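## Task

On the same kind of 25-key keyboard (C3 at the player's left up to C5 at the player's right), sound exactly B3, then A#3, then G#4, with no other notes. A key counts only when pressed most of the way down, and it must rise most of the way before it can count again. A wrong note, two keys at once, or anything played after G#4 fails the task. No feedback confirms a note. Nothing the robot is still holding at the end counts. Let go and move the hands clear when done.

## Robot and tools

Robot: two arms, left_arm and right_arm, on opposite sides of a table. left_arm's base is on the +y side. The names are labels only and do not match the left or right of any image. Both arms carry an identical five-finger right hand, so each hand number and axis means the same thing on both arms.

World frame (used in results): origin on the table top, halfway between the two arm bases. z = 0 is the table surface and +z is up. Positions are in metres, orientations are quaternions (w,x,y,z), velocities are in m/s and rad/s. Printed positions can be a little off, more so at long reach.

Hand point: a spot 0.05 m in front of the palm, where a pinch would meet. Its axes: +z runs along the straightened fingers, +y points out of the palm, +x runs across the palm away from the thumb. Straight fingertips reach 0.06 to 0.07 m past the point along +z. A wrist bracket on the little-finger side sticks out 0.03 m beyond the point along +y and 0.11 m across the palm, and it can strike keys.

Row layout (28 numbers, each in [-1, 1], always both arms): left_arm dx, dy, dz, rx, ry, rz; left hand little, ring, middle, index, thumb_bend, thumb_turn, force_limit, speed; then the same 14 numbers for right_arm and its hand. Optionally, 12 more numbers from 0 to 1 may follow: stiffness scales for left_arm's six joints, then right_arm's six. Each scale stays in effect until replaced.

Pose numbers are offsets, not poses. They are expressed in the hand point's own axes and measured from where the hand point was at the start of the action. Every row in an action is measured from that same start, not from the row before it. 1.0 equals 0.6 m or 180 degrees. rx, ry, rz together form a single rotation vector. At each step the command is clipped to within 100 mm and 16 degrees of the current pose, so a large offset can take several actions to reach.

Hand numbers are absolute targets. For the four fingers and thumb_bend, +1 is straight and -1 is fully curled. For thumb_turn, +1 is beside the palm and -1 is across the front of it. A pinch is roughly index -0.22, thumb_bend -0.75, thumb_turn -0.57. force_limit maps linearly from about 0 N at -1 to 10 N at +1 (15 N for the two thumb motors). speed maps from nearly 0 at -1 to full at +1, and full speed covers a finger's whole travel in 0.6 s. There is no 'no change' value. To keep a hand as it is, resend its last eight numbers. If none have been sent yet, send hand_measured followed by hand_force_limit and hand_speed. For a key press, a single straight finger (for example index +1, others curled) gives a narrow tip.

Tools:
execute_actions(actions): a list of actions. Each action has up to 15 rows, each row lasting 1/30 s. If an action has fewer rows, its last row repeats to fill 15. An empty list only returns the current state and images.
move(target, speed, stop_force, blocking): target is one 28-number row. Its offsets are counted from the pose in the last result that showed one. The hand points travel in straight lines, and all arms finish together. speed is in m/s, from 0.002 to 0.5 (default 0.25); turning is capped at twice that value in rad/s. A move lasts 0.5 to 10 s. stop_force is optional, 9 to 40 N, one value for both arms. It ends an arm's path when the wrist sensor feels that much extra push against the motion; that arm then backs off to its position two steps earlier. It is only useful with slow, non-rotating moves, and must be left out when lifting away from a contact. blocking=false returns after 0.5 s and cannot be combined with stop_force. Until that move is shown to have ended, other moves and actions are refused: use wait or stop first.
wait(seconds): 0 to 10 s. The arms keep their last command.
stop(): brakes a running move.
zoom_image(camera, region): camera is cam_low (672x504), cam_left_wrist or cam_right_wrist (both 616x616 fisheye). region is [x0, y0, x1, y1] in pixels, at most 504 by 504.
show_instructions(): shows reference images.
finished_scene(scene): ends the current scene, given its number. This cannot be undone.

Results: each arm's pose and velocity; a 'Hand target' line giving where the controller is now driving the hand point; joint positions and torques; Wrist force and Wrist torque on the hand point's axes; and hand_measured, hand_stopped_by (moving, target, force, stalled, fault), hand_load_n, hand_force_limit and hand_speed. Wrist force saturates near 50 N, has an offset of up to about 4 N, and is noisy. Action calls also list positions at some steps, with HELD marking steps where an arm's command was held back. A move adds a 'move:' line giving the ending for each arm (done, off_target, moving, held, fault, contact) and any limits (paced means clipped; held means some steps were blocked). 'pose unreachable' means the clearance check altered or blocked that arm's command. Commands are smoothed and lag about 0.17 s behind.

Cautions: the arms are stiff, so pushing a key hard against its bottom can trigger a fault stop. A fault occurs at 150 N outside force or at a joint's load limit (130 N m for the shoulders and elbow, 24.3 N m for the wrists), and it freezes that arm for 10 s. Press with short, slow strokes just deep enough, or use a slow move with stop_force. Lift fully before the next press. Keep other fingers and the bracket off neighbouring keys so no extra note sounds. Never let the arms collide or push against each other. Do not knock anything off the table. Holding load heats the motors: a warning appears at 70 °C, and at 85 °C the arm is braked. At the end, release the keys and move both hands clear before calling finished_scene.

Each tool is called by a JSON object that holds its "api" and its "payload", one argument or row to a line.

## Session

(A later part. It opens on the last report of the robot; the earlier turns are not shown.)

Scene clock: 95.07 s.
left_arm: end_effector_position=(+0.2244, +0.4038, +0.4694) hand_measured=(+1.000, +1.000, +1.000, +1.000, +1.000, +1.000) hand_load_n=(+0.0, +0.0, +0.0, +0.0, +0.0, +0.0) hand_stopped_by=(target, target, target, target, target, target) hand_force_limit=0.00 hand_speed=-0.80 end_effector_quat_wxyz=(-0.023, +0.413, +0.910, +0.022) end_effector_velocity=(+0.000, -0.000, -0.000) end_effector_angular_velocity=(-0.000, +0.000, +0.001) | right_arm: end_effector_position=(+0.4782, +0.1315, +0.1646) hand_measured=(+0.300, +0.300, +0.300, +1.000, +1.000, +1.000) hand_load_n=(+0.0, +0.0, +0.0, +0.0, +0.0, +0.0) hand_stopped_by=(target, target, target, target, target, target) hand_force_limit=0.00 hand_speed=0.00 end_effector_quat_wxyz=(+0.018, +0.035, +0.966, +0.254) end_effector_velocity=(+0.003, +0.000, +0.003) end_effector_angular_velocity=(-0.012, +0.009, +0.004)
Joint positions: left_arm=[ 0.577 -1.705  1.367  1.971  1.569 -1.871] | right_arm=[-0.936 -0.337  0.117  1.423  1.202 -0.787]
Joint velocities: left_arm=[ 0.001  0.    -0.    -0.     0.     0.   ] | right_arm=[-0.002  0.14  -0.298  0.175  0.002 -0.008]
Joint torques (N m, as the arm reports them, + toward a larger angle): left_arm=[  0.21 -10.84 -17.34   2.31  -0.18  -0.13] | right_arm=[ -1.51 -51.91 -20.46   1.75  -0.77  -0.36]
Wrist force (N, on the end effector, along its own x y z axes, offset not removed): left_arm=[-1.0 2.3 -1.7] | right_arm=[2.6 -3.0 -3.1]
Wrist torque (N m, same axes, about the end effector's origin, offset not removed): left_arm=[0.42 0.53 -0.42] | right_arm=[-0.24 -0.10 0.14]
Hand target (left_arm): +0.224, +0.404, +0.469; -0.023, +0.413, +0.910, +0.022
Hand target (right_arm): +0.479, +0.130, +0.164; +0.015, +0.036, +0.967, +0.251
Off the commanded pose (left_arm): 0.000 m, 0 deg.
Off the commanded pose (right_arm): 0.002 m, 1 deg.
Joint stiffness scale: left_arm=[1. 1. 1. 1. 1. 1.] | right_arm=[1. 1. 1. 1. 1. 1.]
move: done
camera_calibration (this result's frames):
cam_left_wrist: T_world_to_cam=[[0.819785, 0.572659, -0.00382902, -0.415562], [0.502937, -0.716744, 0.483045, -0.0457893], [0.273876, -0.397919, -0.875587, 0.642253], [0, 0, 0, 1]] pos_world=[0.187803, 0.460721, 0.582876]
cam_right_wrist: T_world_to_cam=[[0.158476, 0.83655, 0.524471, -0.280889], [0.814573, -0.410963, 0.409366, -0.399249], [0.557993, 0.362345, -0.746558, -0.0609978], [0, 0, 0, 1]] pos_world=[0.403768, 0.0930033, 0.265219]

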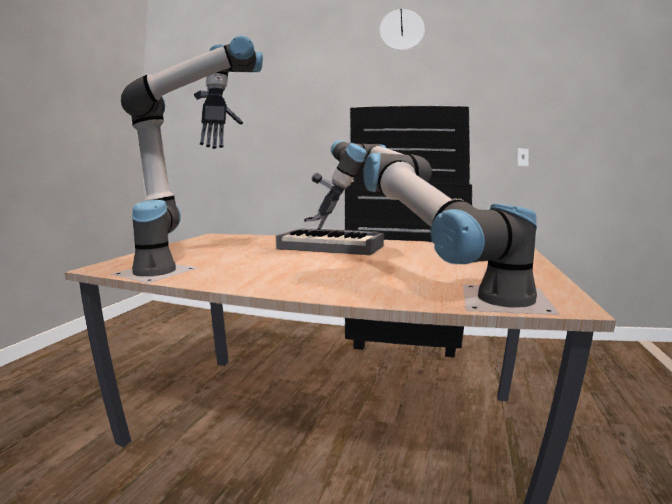

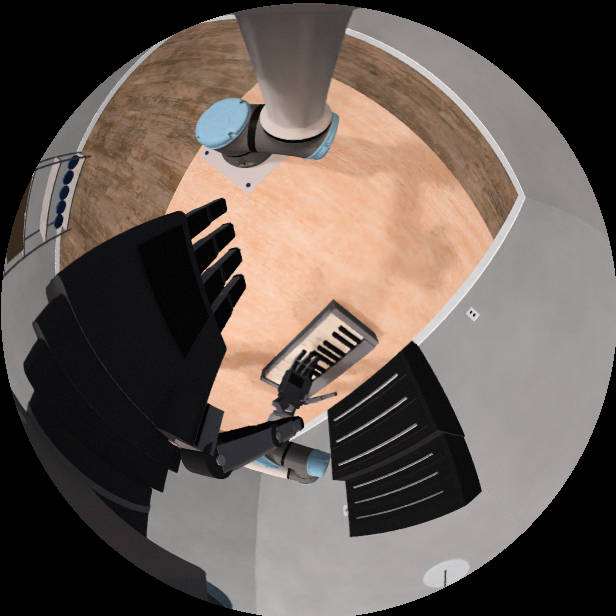

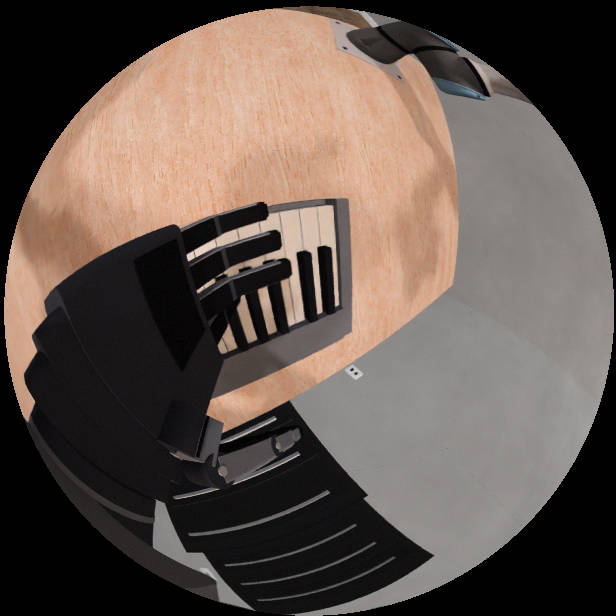

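{"api": "move", "payload": {
  "target": [0,0,0,0,0,0,1,1,1,1,1,1,0,-0.8,0.015,-0.011,0.009,0,0,0,0.3,0.3,0.3,1,1,1,0,0],
  "speed": 0.02
}}

{"api": "zoom_image", "payload": {
  "camera": "cam_right_wrist",
  "region": [190, 220, 330, 380]
}}

{"api": "zoom_image", "payload": {
  "camera": "cam_low",
  "region": [280, 200, 360, 260]
}}

Scene clock: 108.70 s.
left_arm: end_effector_position=(+0.2244, +0.4038, +0.4694) hand_measured=(+1.000, +1.000, +1.000, +1.000, +1.000, +1.000) hand_load_n=(+0.0, +0.0, +0.0, +0.0, +0.0, +0.0) hand_stopped_by=(target, target, target, target, target, target) hand_force_limit=0.00 hand_speed=-0.80 end_effector_quat_wxyz=(-0.023, +0.413, +0.910, +0.022) end_effector_velocity=(+0.000, -0.001, +0.000) end_effector_angular_velocity=(-0.002, -0.001, -0.001) | right_arm: end_effector_position=(+0.4700, +0.1277, +0.1559) hand_measured=(+0.300, +0.300, +0.300, +1.000, +1.000, +1.000) hand_load_n=(+0.0, +0.0, +0.0, +0.0, +0.0, +0.0) hand_stopped_by=(target, target, target, target, target, target) hand_force_limit=0.00 hand_speed=0.00 end_effector_quat_wxyz=(+0.014, +0.036, +0.967, +0.250) end_effector_velocity=(+0.003, +0.000, -0.000) end_effector_angular_velocity=(+0.028, -0.032, -0.013)
Joint positions: left_arm=[ 0.577 -1.705  1.367  1.971  1.569 -1.871] | right_arm=[-0.933 -0.419  0.306  1.327  1.204 -0.785]
Joint velocities: left_arm=[-0.001 -0.    -0.001 -0.001 -0.     0.   ] | right_arm=[-0.    -0.071  0.147 -0.124  0.001  0.014]
Joint torques (N m, as the arm reports them, + toward a larger angle): left_arm=[  0.38 -11.05 -16.75   2.27  -0.19  -0.25] | right_arm=[  1.54 -52.89 -19.45   1.55  -0.4    0.28]
Wrist force (N, on the end effector, along its own x y z axes, offset not removed): left_arm=[2.0 1.8 -1.9] | right_arm=[0.7 -3.5 -4.1]
Wrist torque (N m, same axes, about the end effector's origin, offset not removed): left_arm=[0.43 -0.02 0.04] | right_arm=[-0.16 -0.02 -0.01]
Hand target (left_arm): +0.224, +0.404, +0.469; -0.023, +0.413, +0.910, +0.022
Hand target (right_arm): +0.469, +0.129, +0.157; +0.017, +0.035, +0.967, +0.253
Off the commanded pose (left_arm): 0.000 m, 0 deg.
Off the commanded pose (right_arm): 0.002 m, 1 deg.
Joint stiffness scale: left_arm=[1. 1. 1. 1. 1. 1.] | right_arm=[1. 1. 1. 1. 1. 1.]
move: done
camera_calibration (this result's frames):
cam_left_wrist: T_world_to_cam=[[0.819785, 0.572659, -0.00382905, -0.415562], [0.502937, -0.716744, 0.483045, -0.0457893], [0.273876, -0.397919, -0.875587, 0.642253], [0, 0, 0, 1]] pos_world=[0.187803, 0.460721, 0.582876]
cam_right_wrist: T_world_to_cam=[[0.161428, 0.840439, 0.517304, -0.272631], [0.817805, -0.40732, 0.406552, -0.392009], [0.552391, 0.357425, -0.753068, -0.0572807], [0, 0, 0, 1]] pos_world=[0.396239, 0.0899302, 0.257269]

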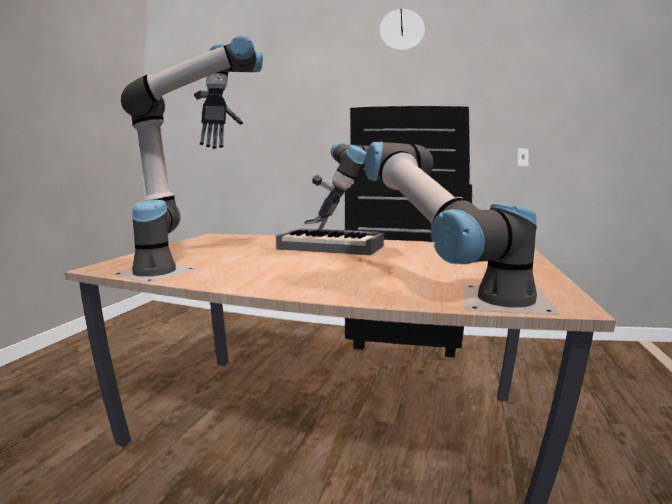

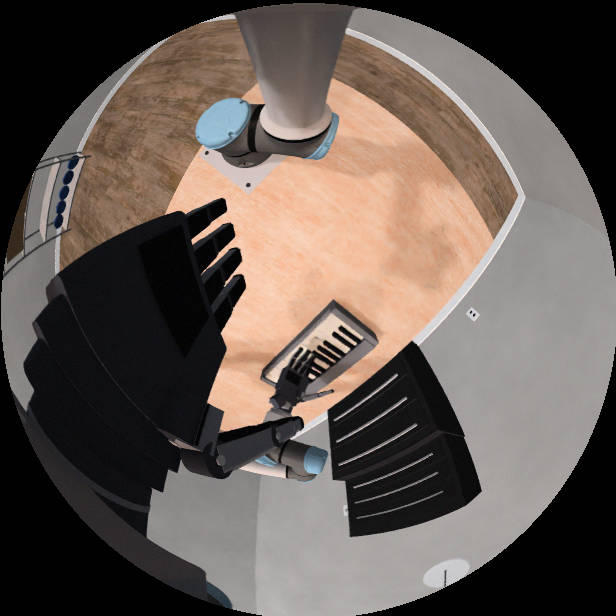

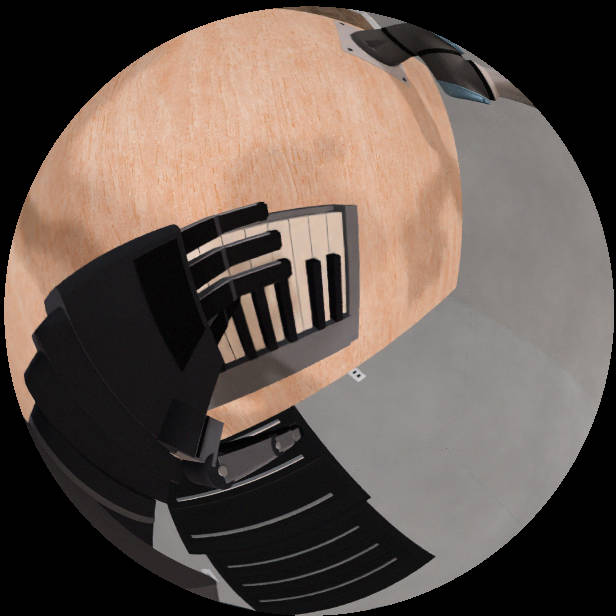

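Region (190, 220, 330, 380) of cam_right_wrist's 616x616 image, scaled by 3.150, with more detail than that image has; it fills the left 441 columns of this view, and the rest is white.

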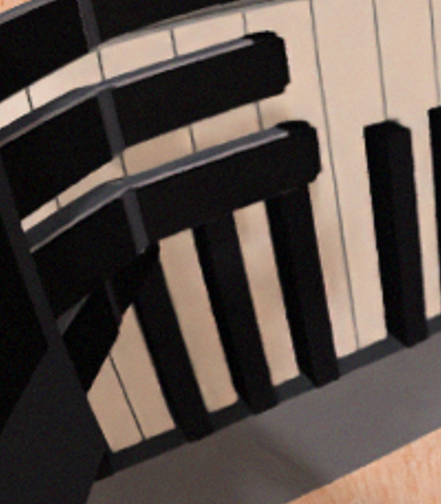

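Region (280, 200, 360, 260) of cam_low's 672x504 image, scaled by 6.300, with more detail than that image has; it fills the top 378 rows of this view, and the rest is white.

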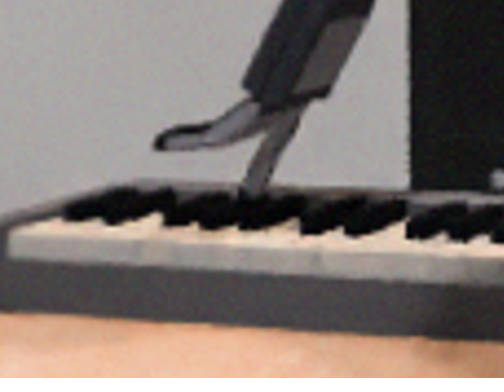

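{"api": "move", "payload": {
  "target": [0,0,0,0,0,0,1,1,1,1,1,1,0,-0.8,0,0.004,0.002,0,0,0,0.3,0.3,0.3,1,1,1,0,0],
  "speed": 0.01
}}

{"api": "zoom_image", "payload": {
  "camera": "cam_right_wrist",
  "region": [190, 220, 330, 380]
}}

Scene clock: 126.80 s.
left_arm: end_effector_position=(+0.2244, +0.4038, +0.4694) hand_measured=(+1.000, +1.000, +1.000, +1.000, +1.000, +1.000) hand_load_n=(+0.0, +0.0, +0.0, +0.0, +0.0, +0.0) hand_stopped_by=(target, target, target, target, target, target) hand_force_limit=0.00 hand_speed=-0.80 end_effector_quat_wxyz=(-0.023, +0.413, +0.910, +0.022) end_effector_velocity=(-0.000, +0.000, -0.000) end_effector_angular_velocity=(+0.001, +0.002, +0.000) | right_arm: end_effector_position=(+0.4717, +0.1291, +0.1568) hand_measured=(+0.300, +0.300, +0.300, +1.000, +1.000, +1.000) hand_load_n=(+0.0, +0.0, +0.0, +0.0, +0.0, +0.0) hand_stopped_by=(target, target, target, target, target, target) hand_force_limit=0.00 hand_speed=0.00 end_effector_quat_wxyz=(+0.016, +0.037, +0.967, +0.251) end_effector_velocity=(-0.001, +0.001, -0.001) end_effector_angular_velocity=(-0.010, +0.008, +0.001)
Joint positions: left_arm=[ 0.577 -1.705  1.367  1.971  1.569 -1.871] | right_arm=[-0.932 -0.409  0.282  1.336  1.204 -0.783]
Joint velocities: left_arm=[0.    0.    0.001 0.001 0.001 0.   ] | right_arm=[ 0.003  0.026 -0.054  0.04   0.004  0.   ]
Joint torques (N m, as the arm reports them, + toward a larger angle): left_arm=[  0.55 -11.36 -16.28   2.3   -0.18  -0.23] | right_arm=[  2.68 -51.36 -21.46   2.04   0.03   0.24]
Wrist force (N, on the end effector, along its own x y z axes, offset not removed): left_arm=[-1.1 2.4 -1.7] | right_arm=[2.0 -2.1 0.2]
Wrist torque (N m, same axes, about the end effector's origin, offset not removed): left_arm=[0.32 0.32 -0.08] | right_arm=[-0.26 -0.25 0.17]
Hand target (left_arm): +0.224, +0.404, +0.469; -0.023, +0.413, +0.910, +0.022
Hand target (right_arm): +0.470, +0.130, +0.156; +0.014, +0.036, +0.967, +0.250
Off the commanded pose (left_arm): 0.000 m, 0 deg.
Off the commanded pose (right_arm): 0.002 m, 0 deg.
Joint stiffness scale: left_arm=[1. 1. 1. 1. 1. 1.] | right_arm=[1. 1. 1. 1. 1. 1.]
move: done
camera_calibration (this result's frames):
cam_left_wrist: T_world_to_cam=[[0.819785, 0.572659, -0.00382879, -0.415563], [0.502937, -0.716744, 0.483045, -0.0457892], [0.273876, -0.397918, -0.875587, 0.642253], [0, 0, 0, 1]] pos_world=[0.187803, 0.460721, 0.582876]
cam_right_wrist: T_world_to_cam=[[0.162007, 0.838697, 0.519944, -0.275039], [0.816036, -0.410125, 0.407288, -0.392186], [0.554833, 0.358309, -0.750849, -0.0596286], [0, 0, 0, 1]] pos_world=[0.397679, 0.0911944, 0.257965]

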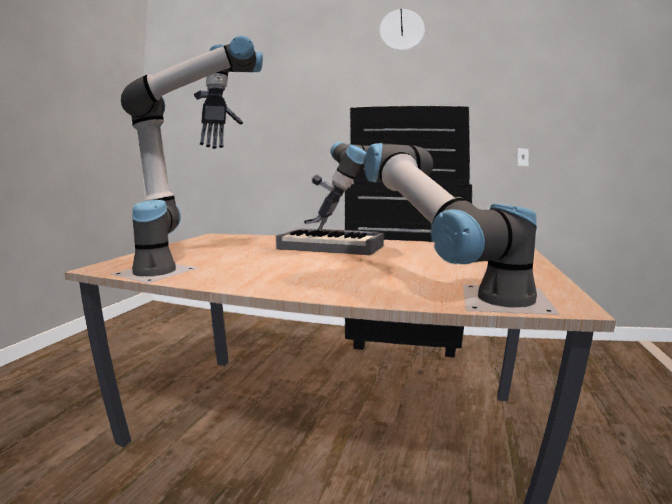

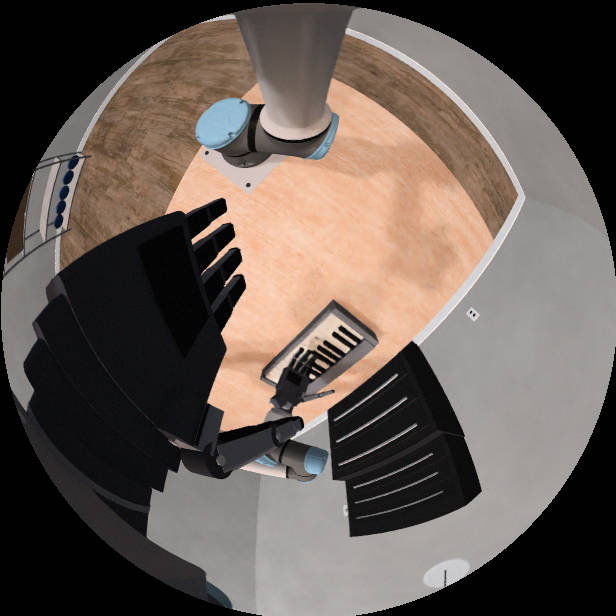

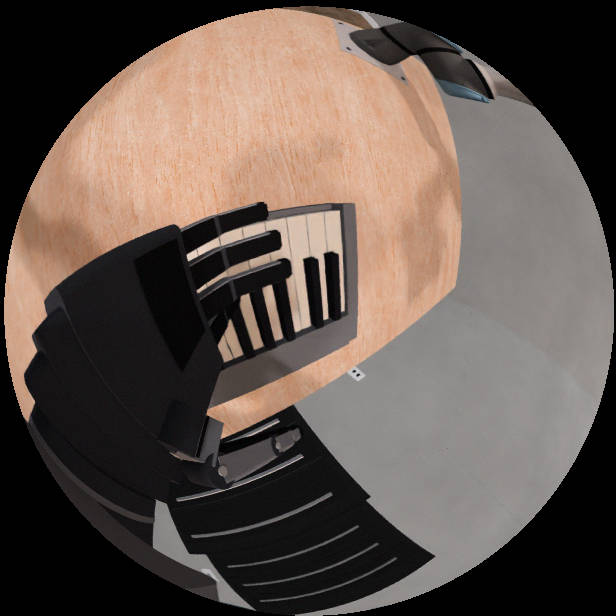

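Region (190, 220, 330, 380) of cam_right_wrist's 616x616 image, scaled by 3.150, with more detail than that image has; it fills the left 441 columns of this view, and the rest is white.

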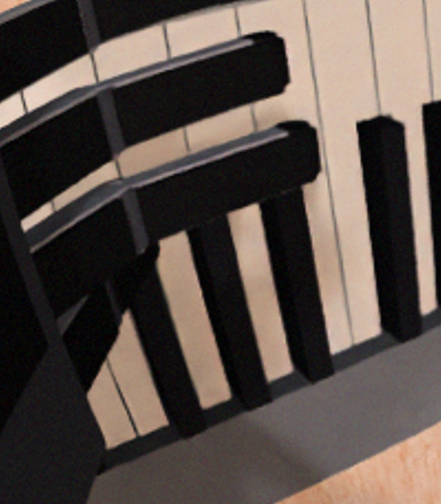

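Good.

{"api": "move", "payload": {
  "target": [0,0,0,0,0,0,1,1,1,1,1,1,0,-0.8,0,-0.0155,0.030,0,0,0,0.3,0.3,0.3,1,1,1,0,0],
  "speed": 0.01,
  "stop_force": 9
}}

{"api": "zoom_image", "payload": {
  "camera": "cam_right_wrist",
  "region": [190, 220, 330, 380]
}}

{"api": "zoom_image", "payload": {
  "camera": "cam_low",
  "region": [280, 200, 360, 260]
}}

Scene clock: 138.63 s.
left_arm: end_effector_position=(+0.2244, +0.4038, +0.4694) hand_measured=(+1.000, +1.000, +1.000, +1.000, +1.000, +1.000) hand_load_n=(+0.0, +0.0, +0.0, +0.0, +0.0, +0.0) hand_stopped_by=(target, target, target, target, target, target) hand_force_limit=0.00 hand_speed=-0.80 end_effector_quat_wxyz=(-0.023, +0.413, +0.910, +0.022) end_effector_velocity=(+0.000, -0.000, +0.000) end_effector_angular_velocity=(-0.001, -0.001, +0.000) | right_arm: end_effector_position=(+0.4716, +0.1295, +0.1451) hand_measured=(+0.300, +0.300, +0.300, +1.000, +1.000, +1.000) hand_load_n=(+0.0, +0.0, +0.0, -0.5, +0.0, +0.0) hand_stopped_by=(target, target, target, target, target, target) hand_force_limit=0.00 hand_speed=0.00 end_effector_quat_wxyz=(+0.017, +0.036, +0.967, +0.253) end_effector_velocity=(+0.001, -0.002, +0.002) end_effector_angular_velocity=(-0.002, +0.001, -0.003)
Joint positions: left_arm=[ 0.577 -1.705  1.367  1.971  1.569 -1.871] | right_arm=[-0.932 -0.424  0.344  1.285  1.204 -0.783]
Joint velocities: left_arm=[ 0.     0.    -0.    -0.001 -0.001 -0.   ] | right_arm=[-0.002  0.    -0.005  0.007  0.001  0.   ]
Joint torques (N m, as the arm reports them, + toward a larger angle): left_arm=[  0.32 -10.67 -16.21   2.25  -0.09  -0.23] | right_arm=[ -0.2  -51.05 -21.54   1.26  -0.41   0.09]
Wrist force (N, on the end effector, along its own x y z axes, offset not removed): left_arm=[-0.8 -0.9 1.9] | right_arm=[4.7 -1.3 -6.3]
Wrist torque (N m, same axes, about the end effector's origin, offset not removed): left_arm=[-0.30 0.32 -0.34] | right_arm=[0.04 -0.30 0.21]
Hand target (left_arm): +0.224, +0.404, +0.469; -0.023, +0.413, +0.910, +0.022
Hand target (right_arm): +0.472, +0.130, +0.145; +0.017, +0.036, +0.967, +0.253
Off the commanded pose (left_arm): 0.000 m, 0 deg.
Off the commanded pose (right_arm): 0.008 m, 0 deg.
Joint stiffness scale: left_arm=[1. 1. 1. 1. 1. 1.] | right_arm=[1. 1. 1. 1. 1. 1.]
move: contact (right_arm)
camera_calibration (this result's frames):
cam_left_wrist: T_world_to_cam=[[0.819784, 0.572659, -0.00382897, -0.415562], [0.502937, -0.716744, 0.483045, -0.0457894], [0.273876, -0.397919, -0.875587, 0.642253], [0, 0, 0, 1]] pos_world=[0.187803, 0.460721, 0.582876]
cam_right_wrist: T_world_to_cam=[[0.159757, 0.837201, 0.523042, -0.268432], [0.814794, -0.41096, 0.408928, -0.386688], [0.557304, 0.360843, -0.7478, -0.0704931], [0, 0, 0, 1]] pos_world=[0.397241, 0.0912553, 0.245814]

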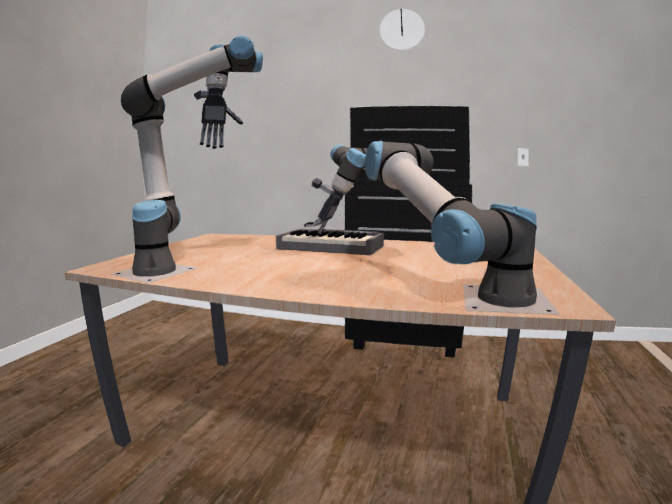

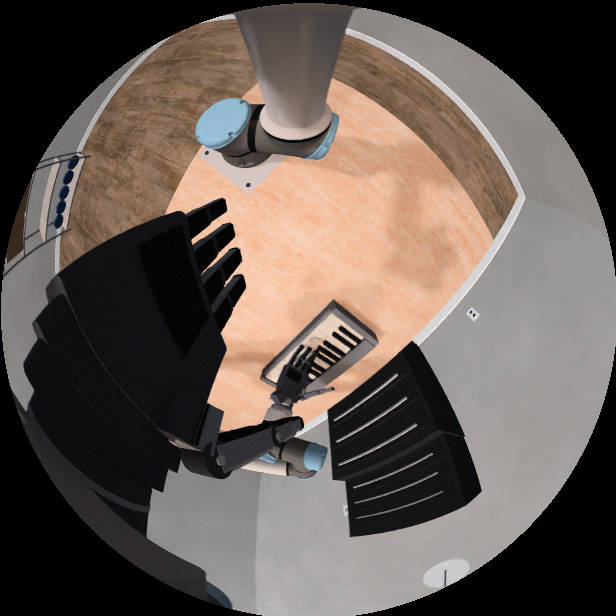

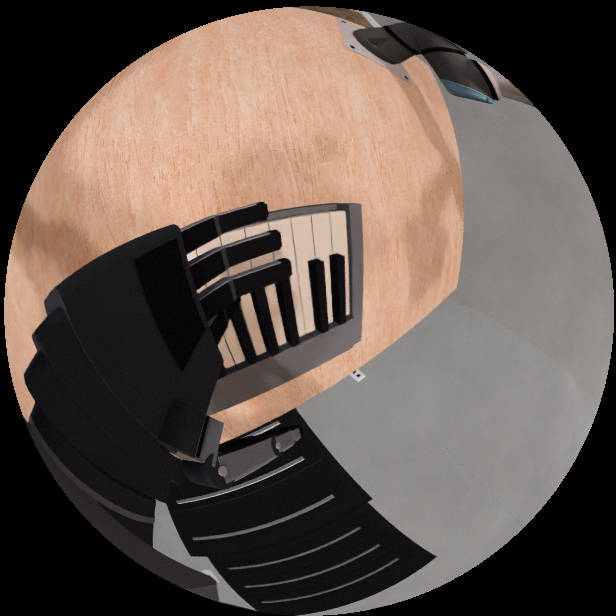

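Region (190, 220, 330, 380) of cam_right_wrist's 616x616 image, scaled by 3.150, with more detail than that image has; it fills the left 441 columns of this view, and the rest is white.

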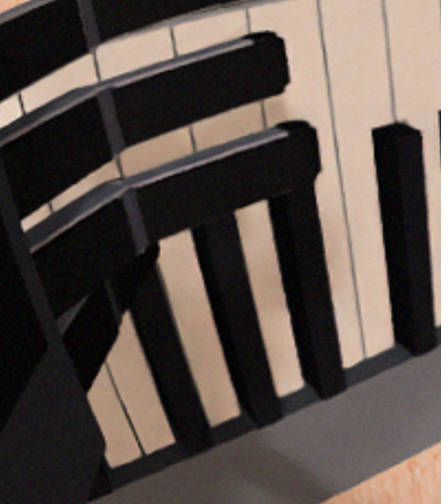

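Region (280, 200, 360, 260) of cam_low's 672x504 image, scaled by 6.300, with more detail than that image has; it fills the top 378 rows of this view, and the rest is white.

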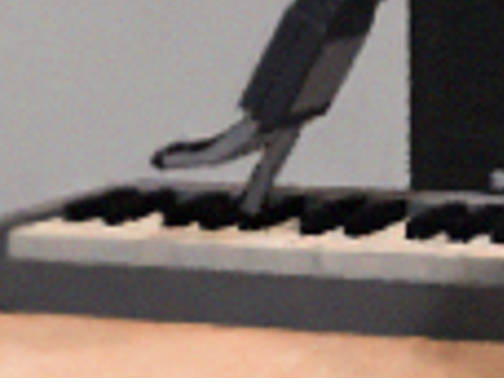

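{"api": "move", "payload": {
  "target": [0,0,0,0,0,0,1,1,1,1,1,1,0,-0.8,0,0.016,-0.031,0,0,0,0.3,0.3,0.3,1,1,1,0,0],
  "speed": 0.04
}}

{"api": "move", "payload": {
  "target": [0,0,0,0,0,0,1,1,1,1,1,1,0,-0.8,0,-0.201,-0.115,0,0,0,0.3,0.3,0.3,1,1,1,0,0],
  "speed": 0.12
}}

{"api": "zoom_image", "payload": {
  "camera": "cam_right_wrist",
  "region": [190, 220, 330, 380]
}}

Scene clock: 151.00 s.
left_arm: end_effector_position=(+0.2244, +0.4038, +0.4694) hand_measured=(+1.000, +1.000, +1.000, +1.000, +1.000, +1.000) hand_load_n=(+0.0, +0.0, +0.0, +0.0, +0.0, +0.0) hand_stopped_by=(target, target, target, target, target, target) hand_force_limit=0.00 hand_speed=-0.80 end_effector_quat_wxyz=(-0.023, +0.413, +0.910, +0.022) end_effector_velocity=(-0.000, -0.000, +0.000) end_effector_angular_velocity=(-0.003, +0.000, +0.000) | right_arm: end_effector_position=(+0.4710, +0.1290, +0.1670) hand_measured=(+0.300, +0.300, +0.300, +1.000, +1.000, +1.000) hand_load_n=(+0.0, +0.0, +0.0, +0.0, +0.0, +0.0) hand_stopped_by=(target, target, target, target, target, target) hand_force_limit=0.00 hand_speed=0.00 end_effector_quat_wxyz=(+0.018, +0.036, +0.966, +0.254) end_effector_velocity=(-0.001, -0.001, -0.001) end_effector_angular_velocity=(-0.008, +0.011, -0.000)
Joint positions: left_arm=[ 0.577 -1.705  1.367  1.971  1.569 -1.871] | right_arm=[-0.932 -0.417  0.273  1.345  1.204 -0.783]
Joint velocities: left_arm=[ 0.     0.    -0.002 -0.001  0.001 -0.   ] | right_arm=[-0.001  0.015 -0.029  0.028 -0.    -0.   ]
Joint torques (N m, as the arm reports them, + toward a larger angle): left_arm=[ -0.34 -10.37 -16.28   2.46  -0.14  -0.19] | right_arm=[ -0.63 -50.71 -20.81   1.98  -0.4   -0.16]
Wrist force (N, on the end effector, along its own x y z axes, offset not removed): left_arm=[0.3 3.4 2.0] | right_arm=[1.7 -0.3 -0.7]
Wrist torque (N m, same axes, about the end effector's origin, offset not removed): left_arm=[0.47 0.10 0.04] | right_arm=[0.10 -0.23 0.35]
Hand target (left_arm): +0.224, +0.404, +0.469; -0.023, +0.413, +0.910, +0.022
Hand target (right_arm): +0.471, +0.129, +0.166; +0.017, +0.036, +0.967, +0.253
Off the commanded pose (left_arm): 0.000 m, 0 deg.
Off the commanded pose (right_arm): 0.001 m, 0 deg.
Joint stiffness scale: left_arm=[1. 1. 1. 1. 1. 1.] | right_arm=[1. 1. 1. 1. 1. 1.]
move: done
camera_calibration (this result's frames):
cam_left_wrist: T_world_to_cam=[[0.819785, 0.572659, -0.00382885, -0.415562], [0.502937, -0.716744, 0.483045, -0.0457891], [0.273876, -0.397918, -0.875587, 0.642253], [0, 0, 0, 1]] pos_world=[0.187803, 0.460721, 0.582876]
cam_right_wrist: T_world_to_cam=[[0.158498, 0.836254, 0.524936, -0.279007], [0.813811, -0.4117, 0.410141, -0.394984], [0.559098, 0.362192, -0.745806, -0.0548749], [0, 0, 0, 1]] pos_world=[0.396345, 0.0905809, 0.267534]

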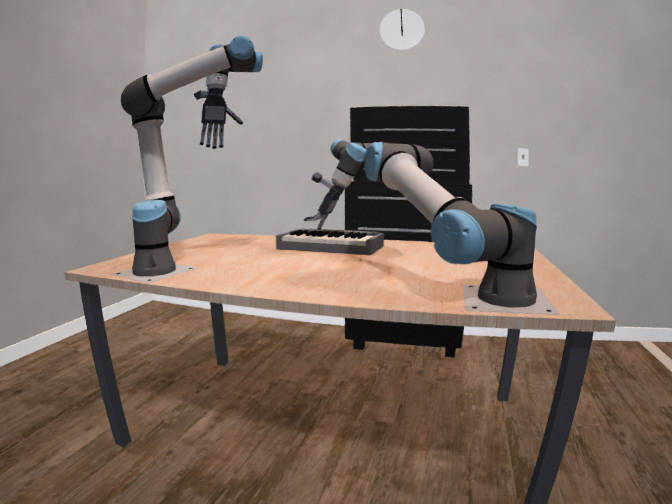

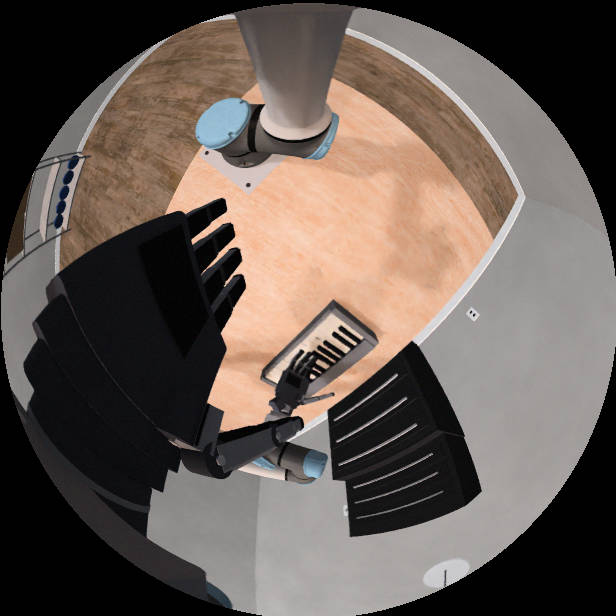

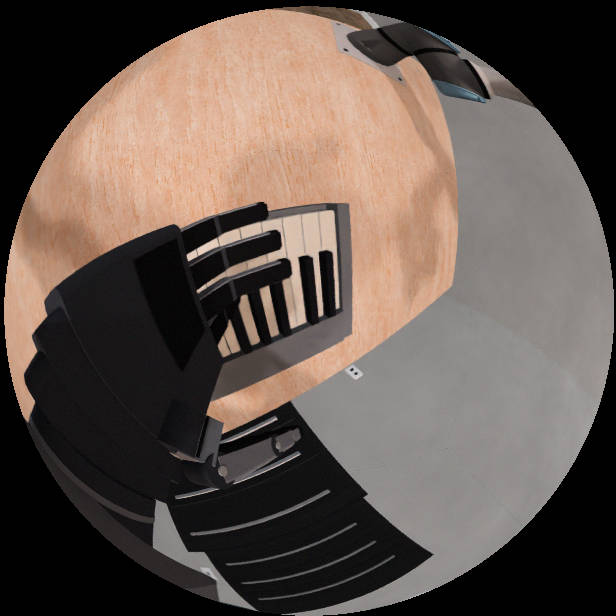

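Scene clock: 152.70 s.
left_arm: end_effector_position=(+0.2244, +0.4038, +0.4694) hand_measured=(+1.000, +1.000, +1.000, +1.000, +1.000, +1.000) hand_load_n=(+0.0, +0.0, +0.0, +0.0, +0.0, +0.0) hand_stopped_by=(target, target, target, target, target, target) hand_force_limit=0.00 hand_speed=-0.80 end_effector_quat_wxyz=(-0.023, +0.413, +0.910, +0.022) end_effector_velocity=(+0.000, +0.000, -0.000) end_effector_angular_velocity=(+0.001, -0.000, -0.000) | right_arm: end_effector_position=(+0.4595, -0.0081, +0.1670) hand_measured=(+0.300, +0.300, +0.300, +1.000, +1.000, +1.000) hand_load_n=(+0.0, +0.0, +0.0, +0.0, +0.0, +0.0) hand_stopped_by=(target, target, target, target, target, target) hand_force_limit=0.00 hand_speed=0.00 end_effector_quat_wxyz=(+0.017, +0.035, +0.967, +0.252) end_effector_velocity=(-0.003, +0.001, -0.001) end_effector_angular_velocity=(+0.010, -0.010, +0.010)
Joint positions: left_arm=[ 0.577 -1.705  1.367  1.971  1.569 -1.871] | right_arm=[-1.107 -0.815  1.039  1.05   1.148 -0.963]
Joint velocities: left_arm=[-0.    -0.     0.001 -0.    -0.    -0.   ] | right_arm=[-0.    -0.009  0.021 -0.021 -0.007 -0.009]
Joint torques (N m, as the arm reports them, + toward a larger angle): left_arm=[ -0.19 -11.09 -15.91   2.4   -0.04  -0.11] | right_arm=[ -2.33 -45.7  -17.78   1.4   -0.62  -0.28]
Wrist force (N, on the end effector, along its own x y z axes, offset not removed): left_arm=[-3.4 0.3 -1.2] | right_arm=[1.6 -1.8 -0.3]
Wrist torque (N m, same axes, about the end effector's origin, offset not removed): left_arm=[-0.05 0.84 -0.54] | right_arm=[-0.16 -0.15 0.11]
Hand target (left_arm): +0.224, +0.404, +0.469; -0.023, +0.413, +0.910, +0.022
Hand target (right_arm): +0.460, -0.009, +0.168; +0.018, +0.036, +0.966, +0.254
Off the commanded pose (left_arm): 0.000 m, 0 deg.
Off the commanded pose (right_arm): 0.002 m, 0 deg.
Joint stiffness scale: left_arm=[1. 1. 1. 1. 1. 1.] | right_arm=[1. 1. 1. 1. 1. 1.]
move: done
camera_calibration (this result's frames):
cam_left_wrist: T_world_to_cam=[[0.819785, 0.572659, -0.00382888, -0.415562], [0.502937, -0.716744, 0.483045, -0.0457892], [0.273876, -0.397919, -0.875587, 0.642253], [0, 0, 0, 1]] pos_world=[0.187803, 0.460721, 0.582876]
cam_right_wrist: T_world_to_cam=[[0.15867, 0.83788, 0.522284, -0.162156], [0.815079, -0.409692, 0.409632, -0.442532], [0.557198, 0.360706, -0.747944, 0.00240102], [0, 0, 0, 1]] pos_world=[0.38509, -0.0463006, 0.267763]

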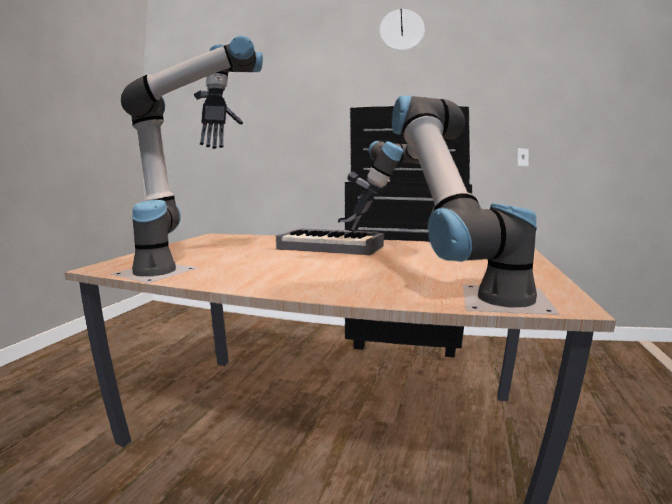

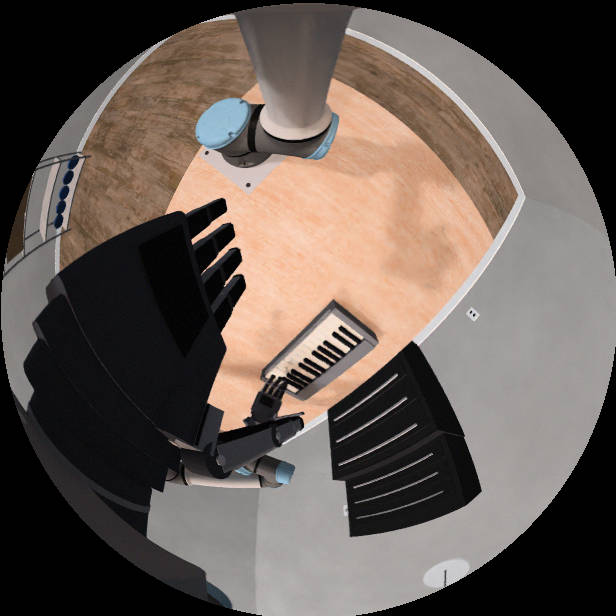

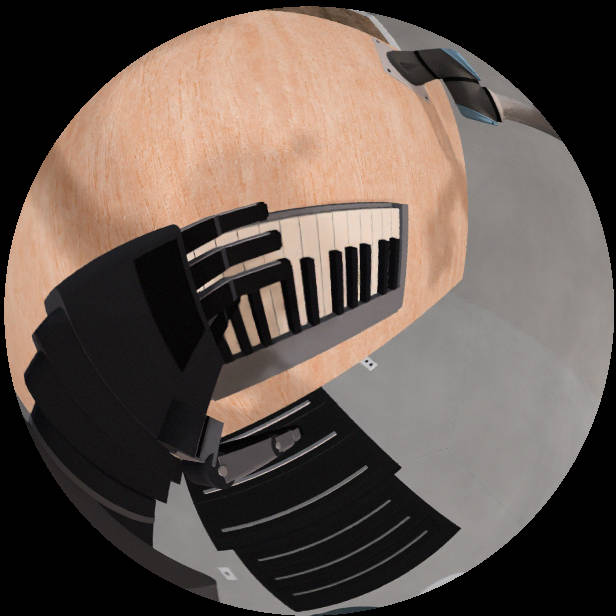

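Region (190, 220, 330, 380) of cam_right_wrist's 616x616 image, scaled by 3.150, with more detail than that image has; it fills the left 441 columns of this view, and the rest is white.

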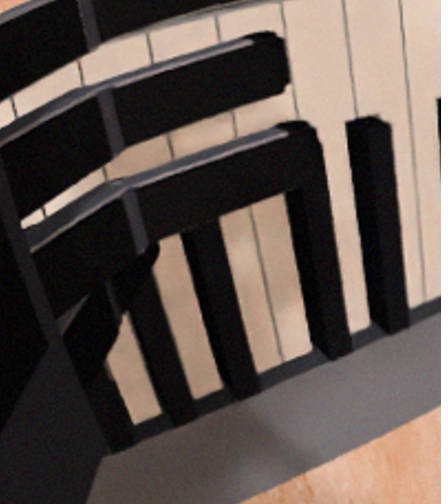

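{"api": "move", "payload": {
  "target": [0,0,0,0,0,0,1,1,1,1,1,1,0,-0.8,0,-0.009,0.016,0,0,0,0.3,0.3,0.3,1,1,1,0,0],
  "speed": 0.04
}}

{"api": "zoom_image", "payload": {
  "camera": "cam_right_wrist",
  "region": [190, 220, 330, 380]
}}

Scene clock: 161.43 s.
left_arm: end_effector_position=(+0.2244, +0.4038, +0.4694) hand_measured=(+1.000, +1.000, +1.000, +1.000, +1.000, +1.000) hand_load_n=(+0.0, +0.0, +0.0, +0.0, +0.0, +0.0) hand_stopped_by=(target, target, target, target, target, target) hand_force_limit=0.00 hand_speed=-0.80 end_effector_quat_wxyz=(-0.023, +0.413, +0.910, +0.022) end_effector_velocity=(+0.000, +0.000, -0.000) end_effector_angular_velocity=(+0.001, -0.001, -0.000) | right_arm: end_effector_position=(+0.4601, -0.0080, +0.1584) hand_measured=(+0.300, +0.300, +0.300, +1.000, +1.000, +1.000) hand_load_n=(+0.0, +0.0, +0.0, +0.0, +0.0, +0.0) hand_stopped_by=(target, target, target, target, target, target) hand_force_limit=0.00 hand_speed=0.00 end_effector_quat_wxyz=(+0.018, +0.035, +0.967, +0.253) end_effector_velocity=(+0.001, -0.000, -0.000) end_effector_angular_velocity=(+0.001, -0.005, -0.001)
Joint positions: left_arm=[ 0.577 -1.705  1.367  1.971  1.569 -1.871] | right_arm=[-1.107 -0.81   1.053  1.028  1.147 -0.964]
Joint velocities: left_arm=[ 0.     0.     0.001 -0.001 -0.001  0.   ] | right_arm=[-0.001  0.     0.001 -0.006  0.001  0.   ]
Joint torques (N m, as the arm reports them, + toward a larger angle): left_arm=[  0.   -11.14 -16.54   2.37  -0.19  -0.22] | right_arm=[ -0.01 -41.42 -18.01   1.7   -0.23   0.2 ]
Wrist force (N, on the end effector, along its own x y z axes, offset not removed): left_arm=[-1.7 4.0 0.8] | right_arm=[2.3 -4.1 -1.1]
Wrist torque (N m, same axes, about the end effector's origin, offset not removed): left_arm=[0.61 0.54 -0.08] | right_arm=[-0.54 -0.23 0.12]
Hand target (left_arm): +0.224, +0.404, +0.469; -0.023, +0.413, +0.910, +0.022
Hand target (right_arm): +0.460, -0.008, +0.156; +0.017, +0.035, +0.967, +0.252
Off the commanded pose (left_arm): 0.000 m, 0 deg.
Off the commanded pose (right_arm): 0.002 m, 0 deg.
Joint stiffness scale: left_arm=[1. 1. 1. 1. 1. 1.] | right_arm=[1. 1. 1. 1. 1. 1.]
move: done
camera_calibration (this result's frames):
cam_left_wrist: T_world_to_cam=[[0.819784, 0.572659, -0.00382896, -0.415562], [0.502937, -0.716744, 0.483045, -0.0457893], [0.273876, -0.397919, -0.875587, 0.642253], [0, 0, 0, 1]] pos_world=[0.187803, 0.460721, 0.582876]
cam_right_wrist: T_world_to_cam=[[0.157263, 0.836922, 0.524242, -0.157456], [0.814192, -0.410304, 0.410782, -0.439293], [0.558891, 0.362233, -0.745941, -0.0054825], [0, 0, 0, 1]] pos_world=[0.385495, -0.046479, 0.258909]

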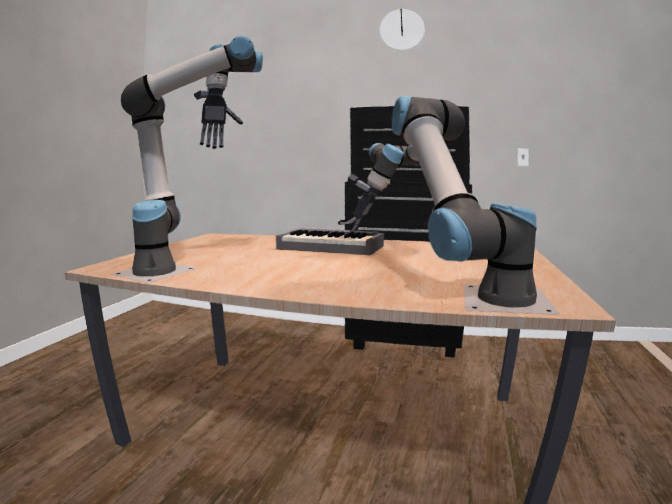

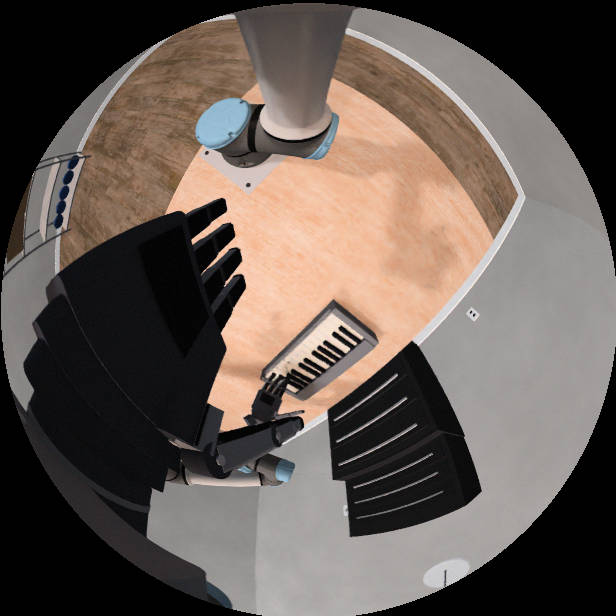

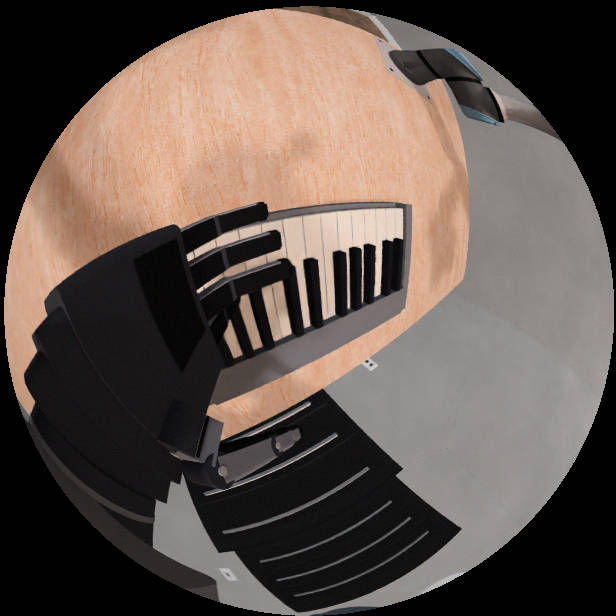

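Region (190, 220, 330, 380) of cam_right_wrist's 616x616 image, scaled by 3.150, with more detail than that image has; it fills the left 441 columns of this view, and the rest is white.

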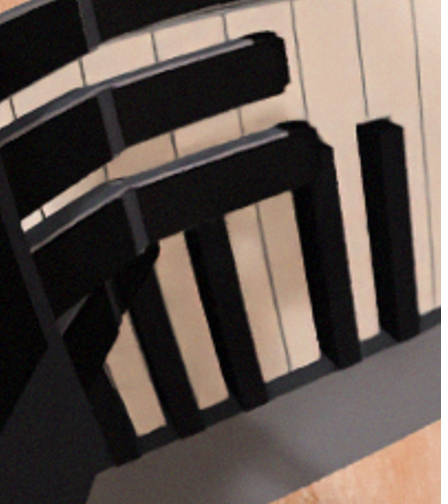

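{"api": "move", "payload": {
  "target": [0,0,0,0,0,0,1,1,1,1,1,1,0,-0.8,0,-0.018,0.032,0,0,0,0.3,0.3,0.3,1,1,1,0,0],
  "speed": 0.012,
  "stop_force": 9
}}

{"api": "zoom_image", "payload": {
  "camera": "cam_right_wrist",
  "region": [190, 220, 330, 380]
}}

Scene clock: 170.77 s.
left_arm: end_effector_position=(+0.2244, +0.4038, +0.4694) hand_measured=(+1.000, +1.000, +1.000, +1.000, +1.000, +1.000) hand_load_n=(+0.0, +0.0, +0.0, +0.0, +0.0, +0.0) hand_stopped_by=(target, target, target, target, target, target) hand_force_limit=0.00 hand_speed=-0.80 end_effector_quat_wxyz=(-0.023, +0.413, +0.910, +0.022) end_effector_velocity=(+0.000, -0.000, -0.000) end_effector_angular_velocity=(+0.001, -0.000, -0.001) | right_arm: end_effector_position=(+0.4605, -0.0077, +0.1446) hand_measured=(+0.300, +0.300, +0.300, +1.000, +1.000, +1.000) hand_load_n=(+0.0, +0.0, +0.0, -0.5, +0.0, +0.0) hand_stopped_by=(target, target, target, target, target, target) hand_force_limit=0.00 hand_speed=0.00 end_effector_quat_wxyz=(+0.020, +0.035, +0.966, +0.255) end_effector_velocity=(-0.000, -0.001, -0.000) end_effector_angular_velocity=(-0.003, +0.004, -0.001)
Joint positions: left_arm=[ 0.577 -1.705  1.367  1.971  1.569 -1.871] | right_arm=[-1.107 -0.801  1.075  0.993  1.146 -0.964]
Joint velocities: left_arm=[-0.001 -0.     0.001 -0.    -0.001 -0.   ] | right_arm=[-0.001 -0.     0.001  0.005  0.001 -0.   ]
Joint torques (N m, as the arm reports them, + toward a larger angle): left_arm=[ -0.07 -11.03 -16.97   2.45  -0.13  -0.16] | right_arm=[ -0.36 -42.02 -18.44   1.51  -0.52  -0.01]
Wrist force (N, on the end effector, along its own x y z axes, offset not removed): left_arm=[-1.5 -0.7 -2.7] | right_arm=[2.1 -0.7 -7.6]
Wrist torque (N m, same axes, about the end effector's origin, offset not removed): left_arm=[-0.15 0.36 -0.56] | right_arm=[0.28 0.15 0.19]
Hand target (left_arm): +0.224, +0.404, +0.469; -0.023, +0.413, +0.910, +0.022
Hand target (right_arm): +0.461, -0.008, +0.144; +0.020, +0.035, +0.966, +0.254
Off the commanded pose (left_arm): 0.000 m, 0 deg.
Off the commanded pose (right_arm): 0.008 m, 0 deg.
Joint stiffness scale: left_arm=[1. 1. 1. 1. 1. 1.] | right_arm=[1. 1. 1. 1. 1. 1.]
move: contact (right_arm)
camera_calibration (this result's frames):
cam_left_wrist: T_world_to_cam=[[0.819784, 0.572659, -0.00382898, -0.415562], [0.502937, -0.716744, 0.483045, -0.0457892], [0.273876, -0.397918, -0.875587, 0.642253], [0, 0, 0, 1]] pos_world=[0.187803, 0.460721, 0.582876]
cam_right_wrist: T_world_to_cam=[[0.155189, 0.835631, 0.526914, -0.150045], [0.81267, -0.411249, 0.412847, -0.433469], [0.56168, 0.364137, -0.742913, -0.0178214], [0, 0, 0, 1]] pos_world=[0.385562, -0.046392, 0.244777]

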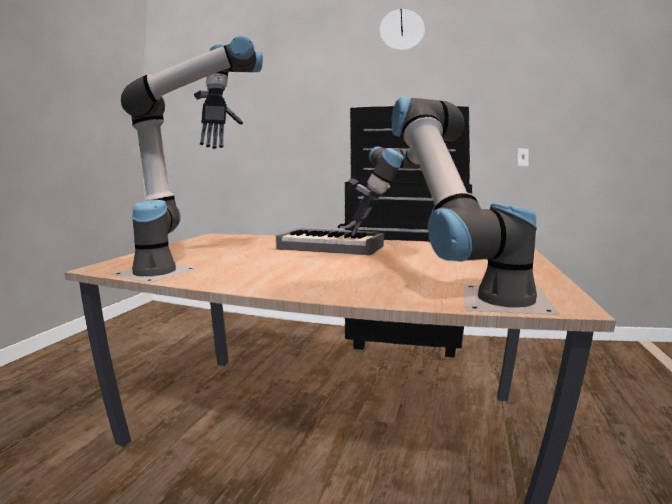

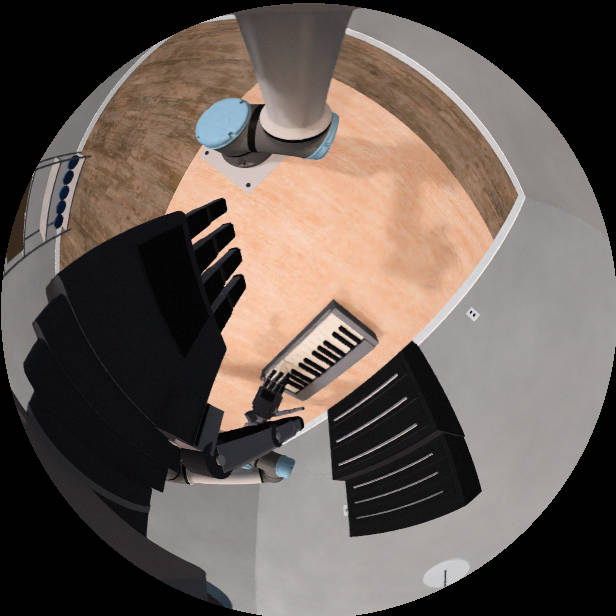

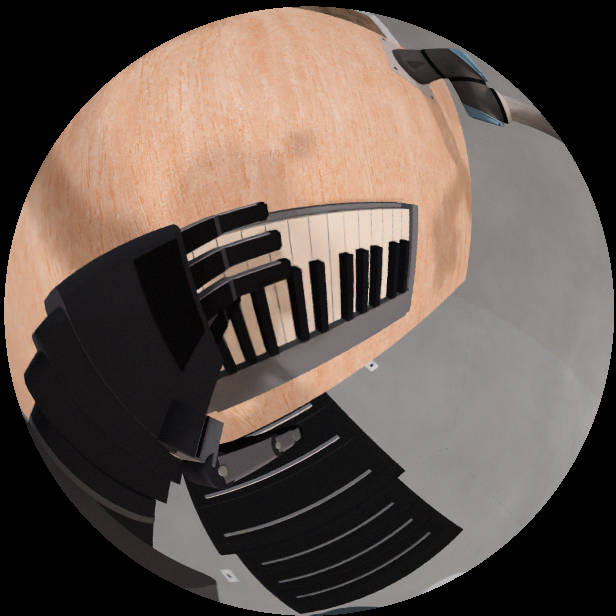

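Region (190, 220, 330, 380) of cam_right_wrist's 616x616 image, scaled by 3.150, with more detail than that image has; it fills the left 441 columns of this view, and the rest is white.

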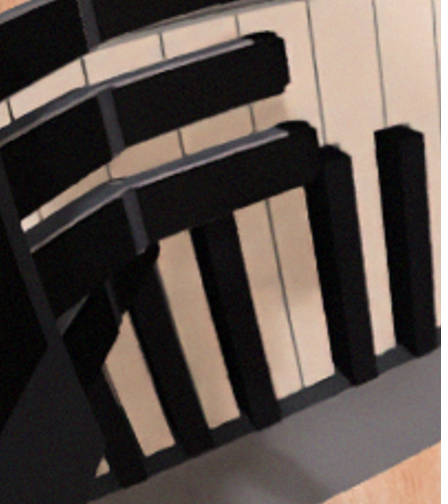

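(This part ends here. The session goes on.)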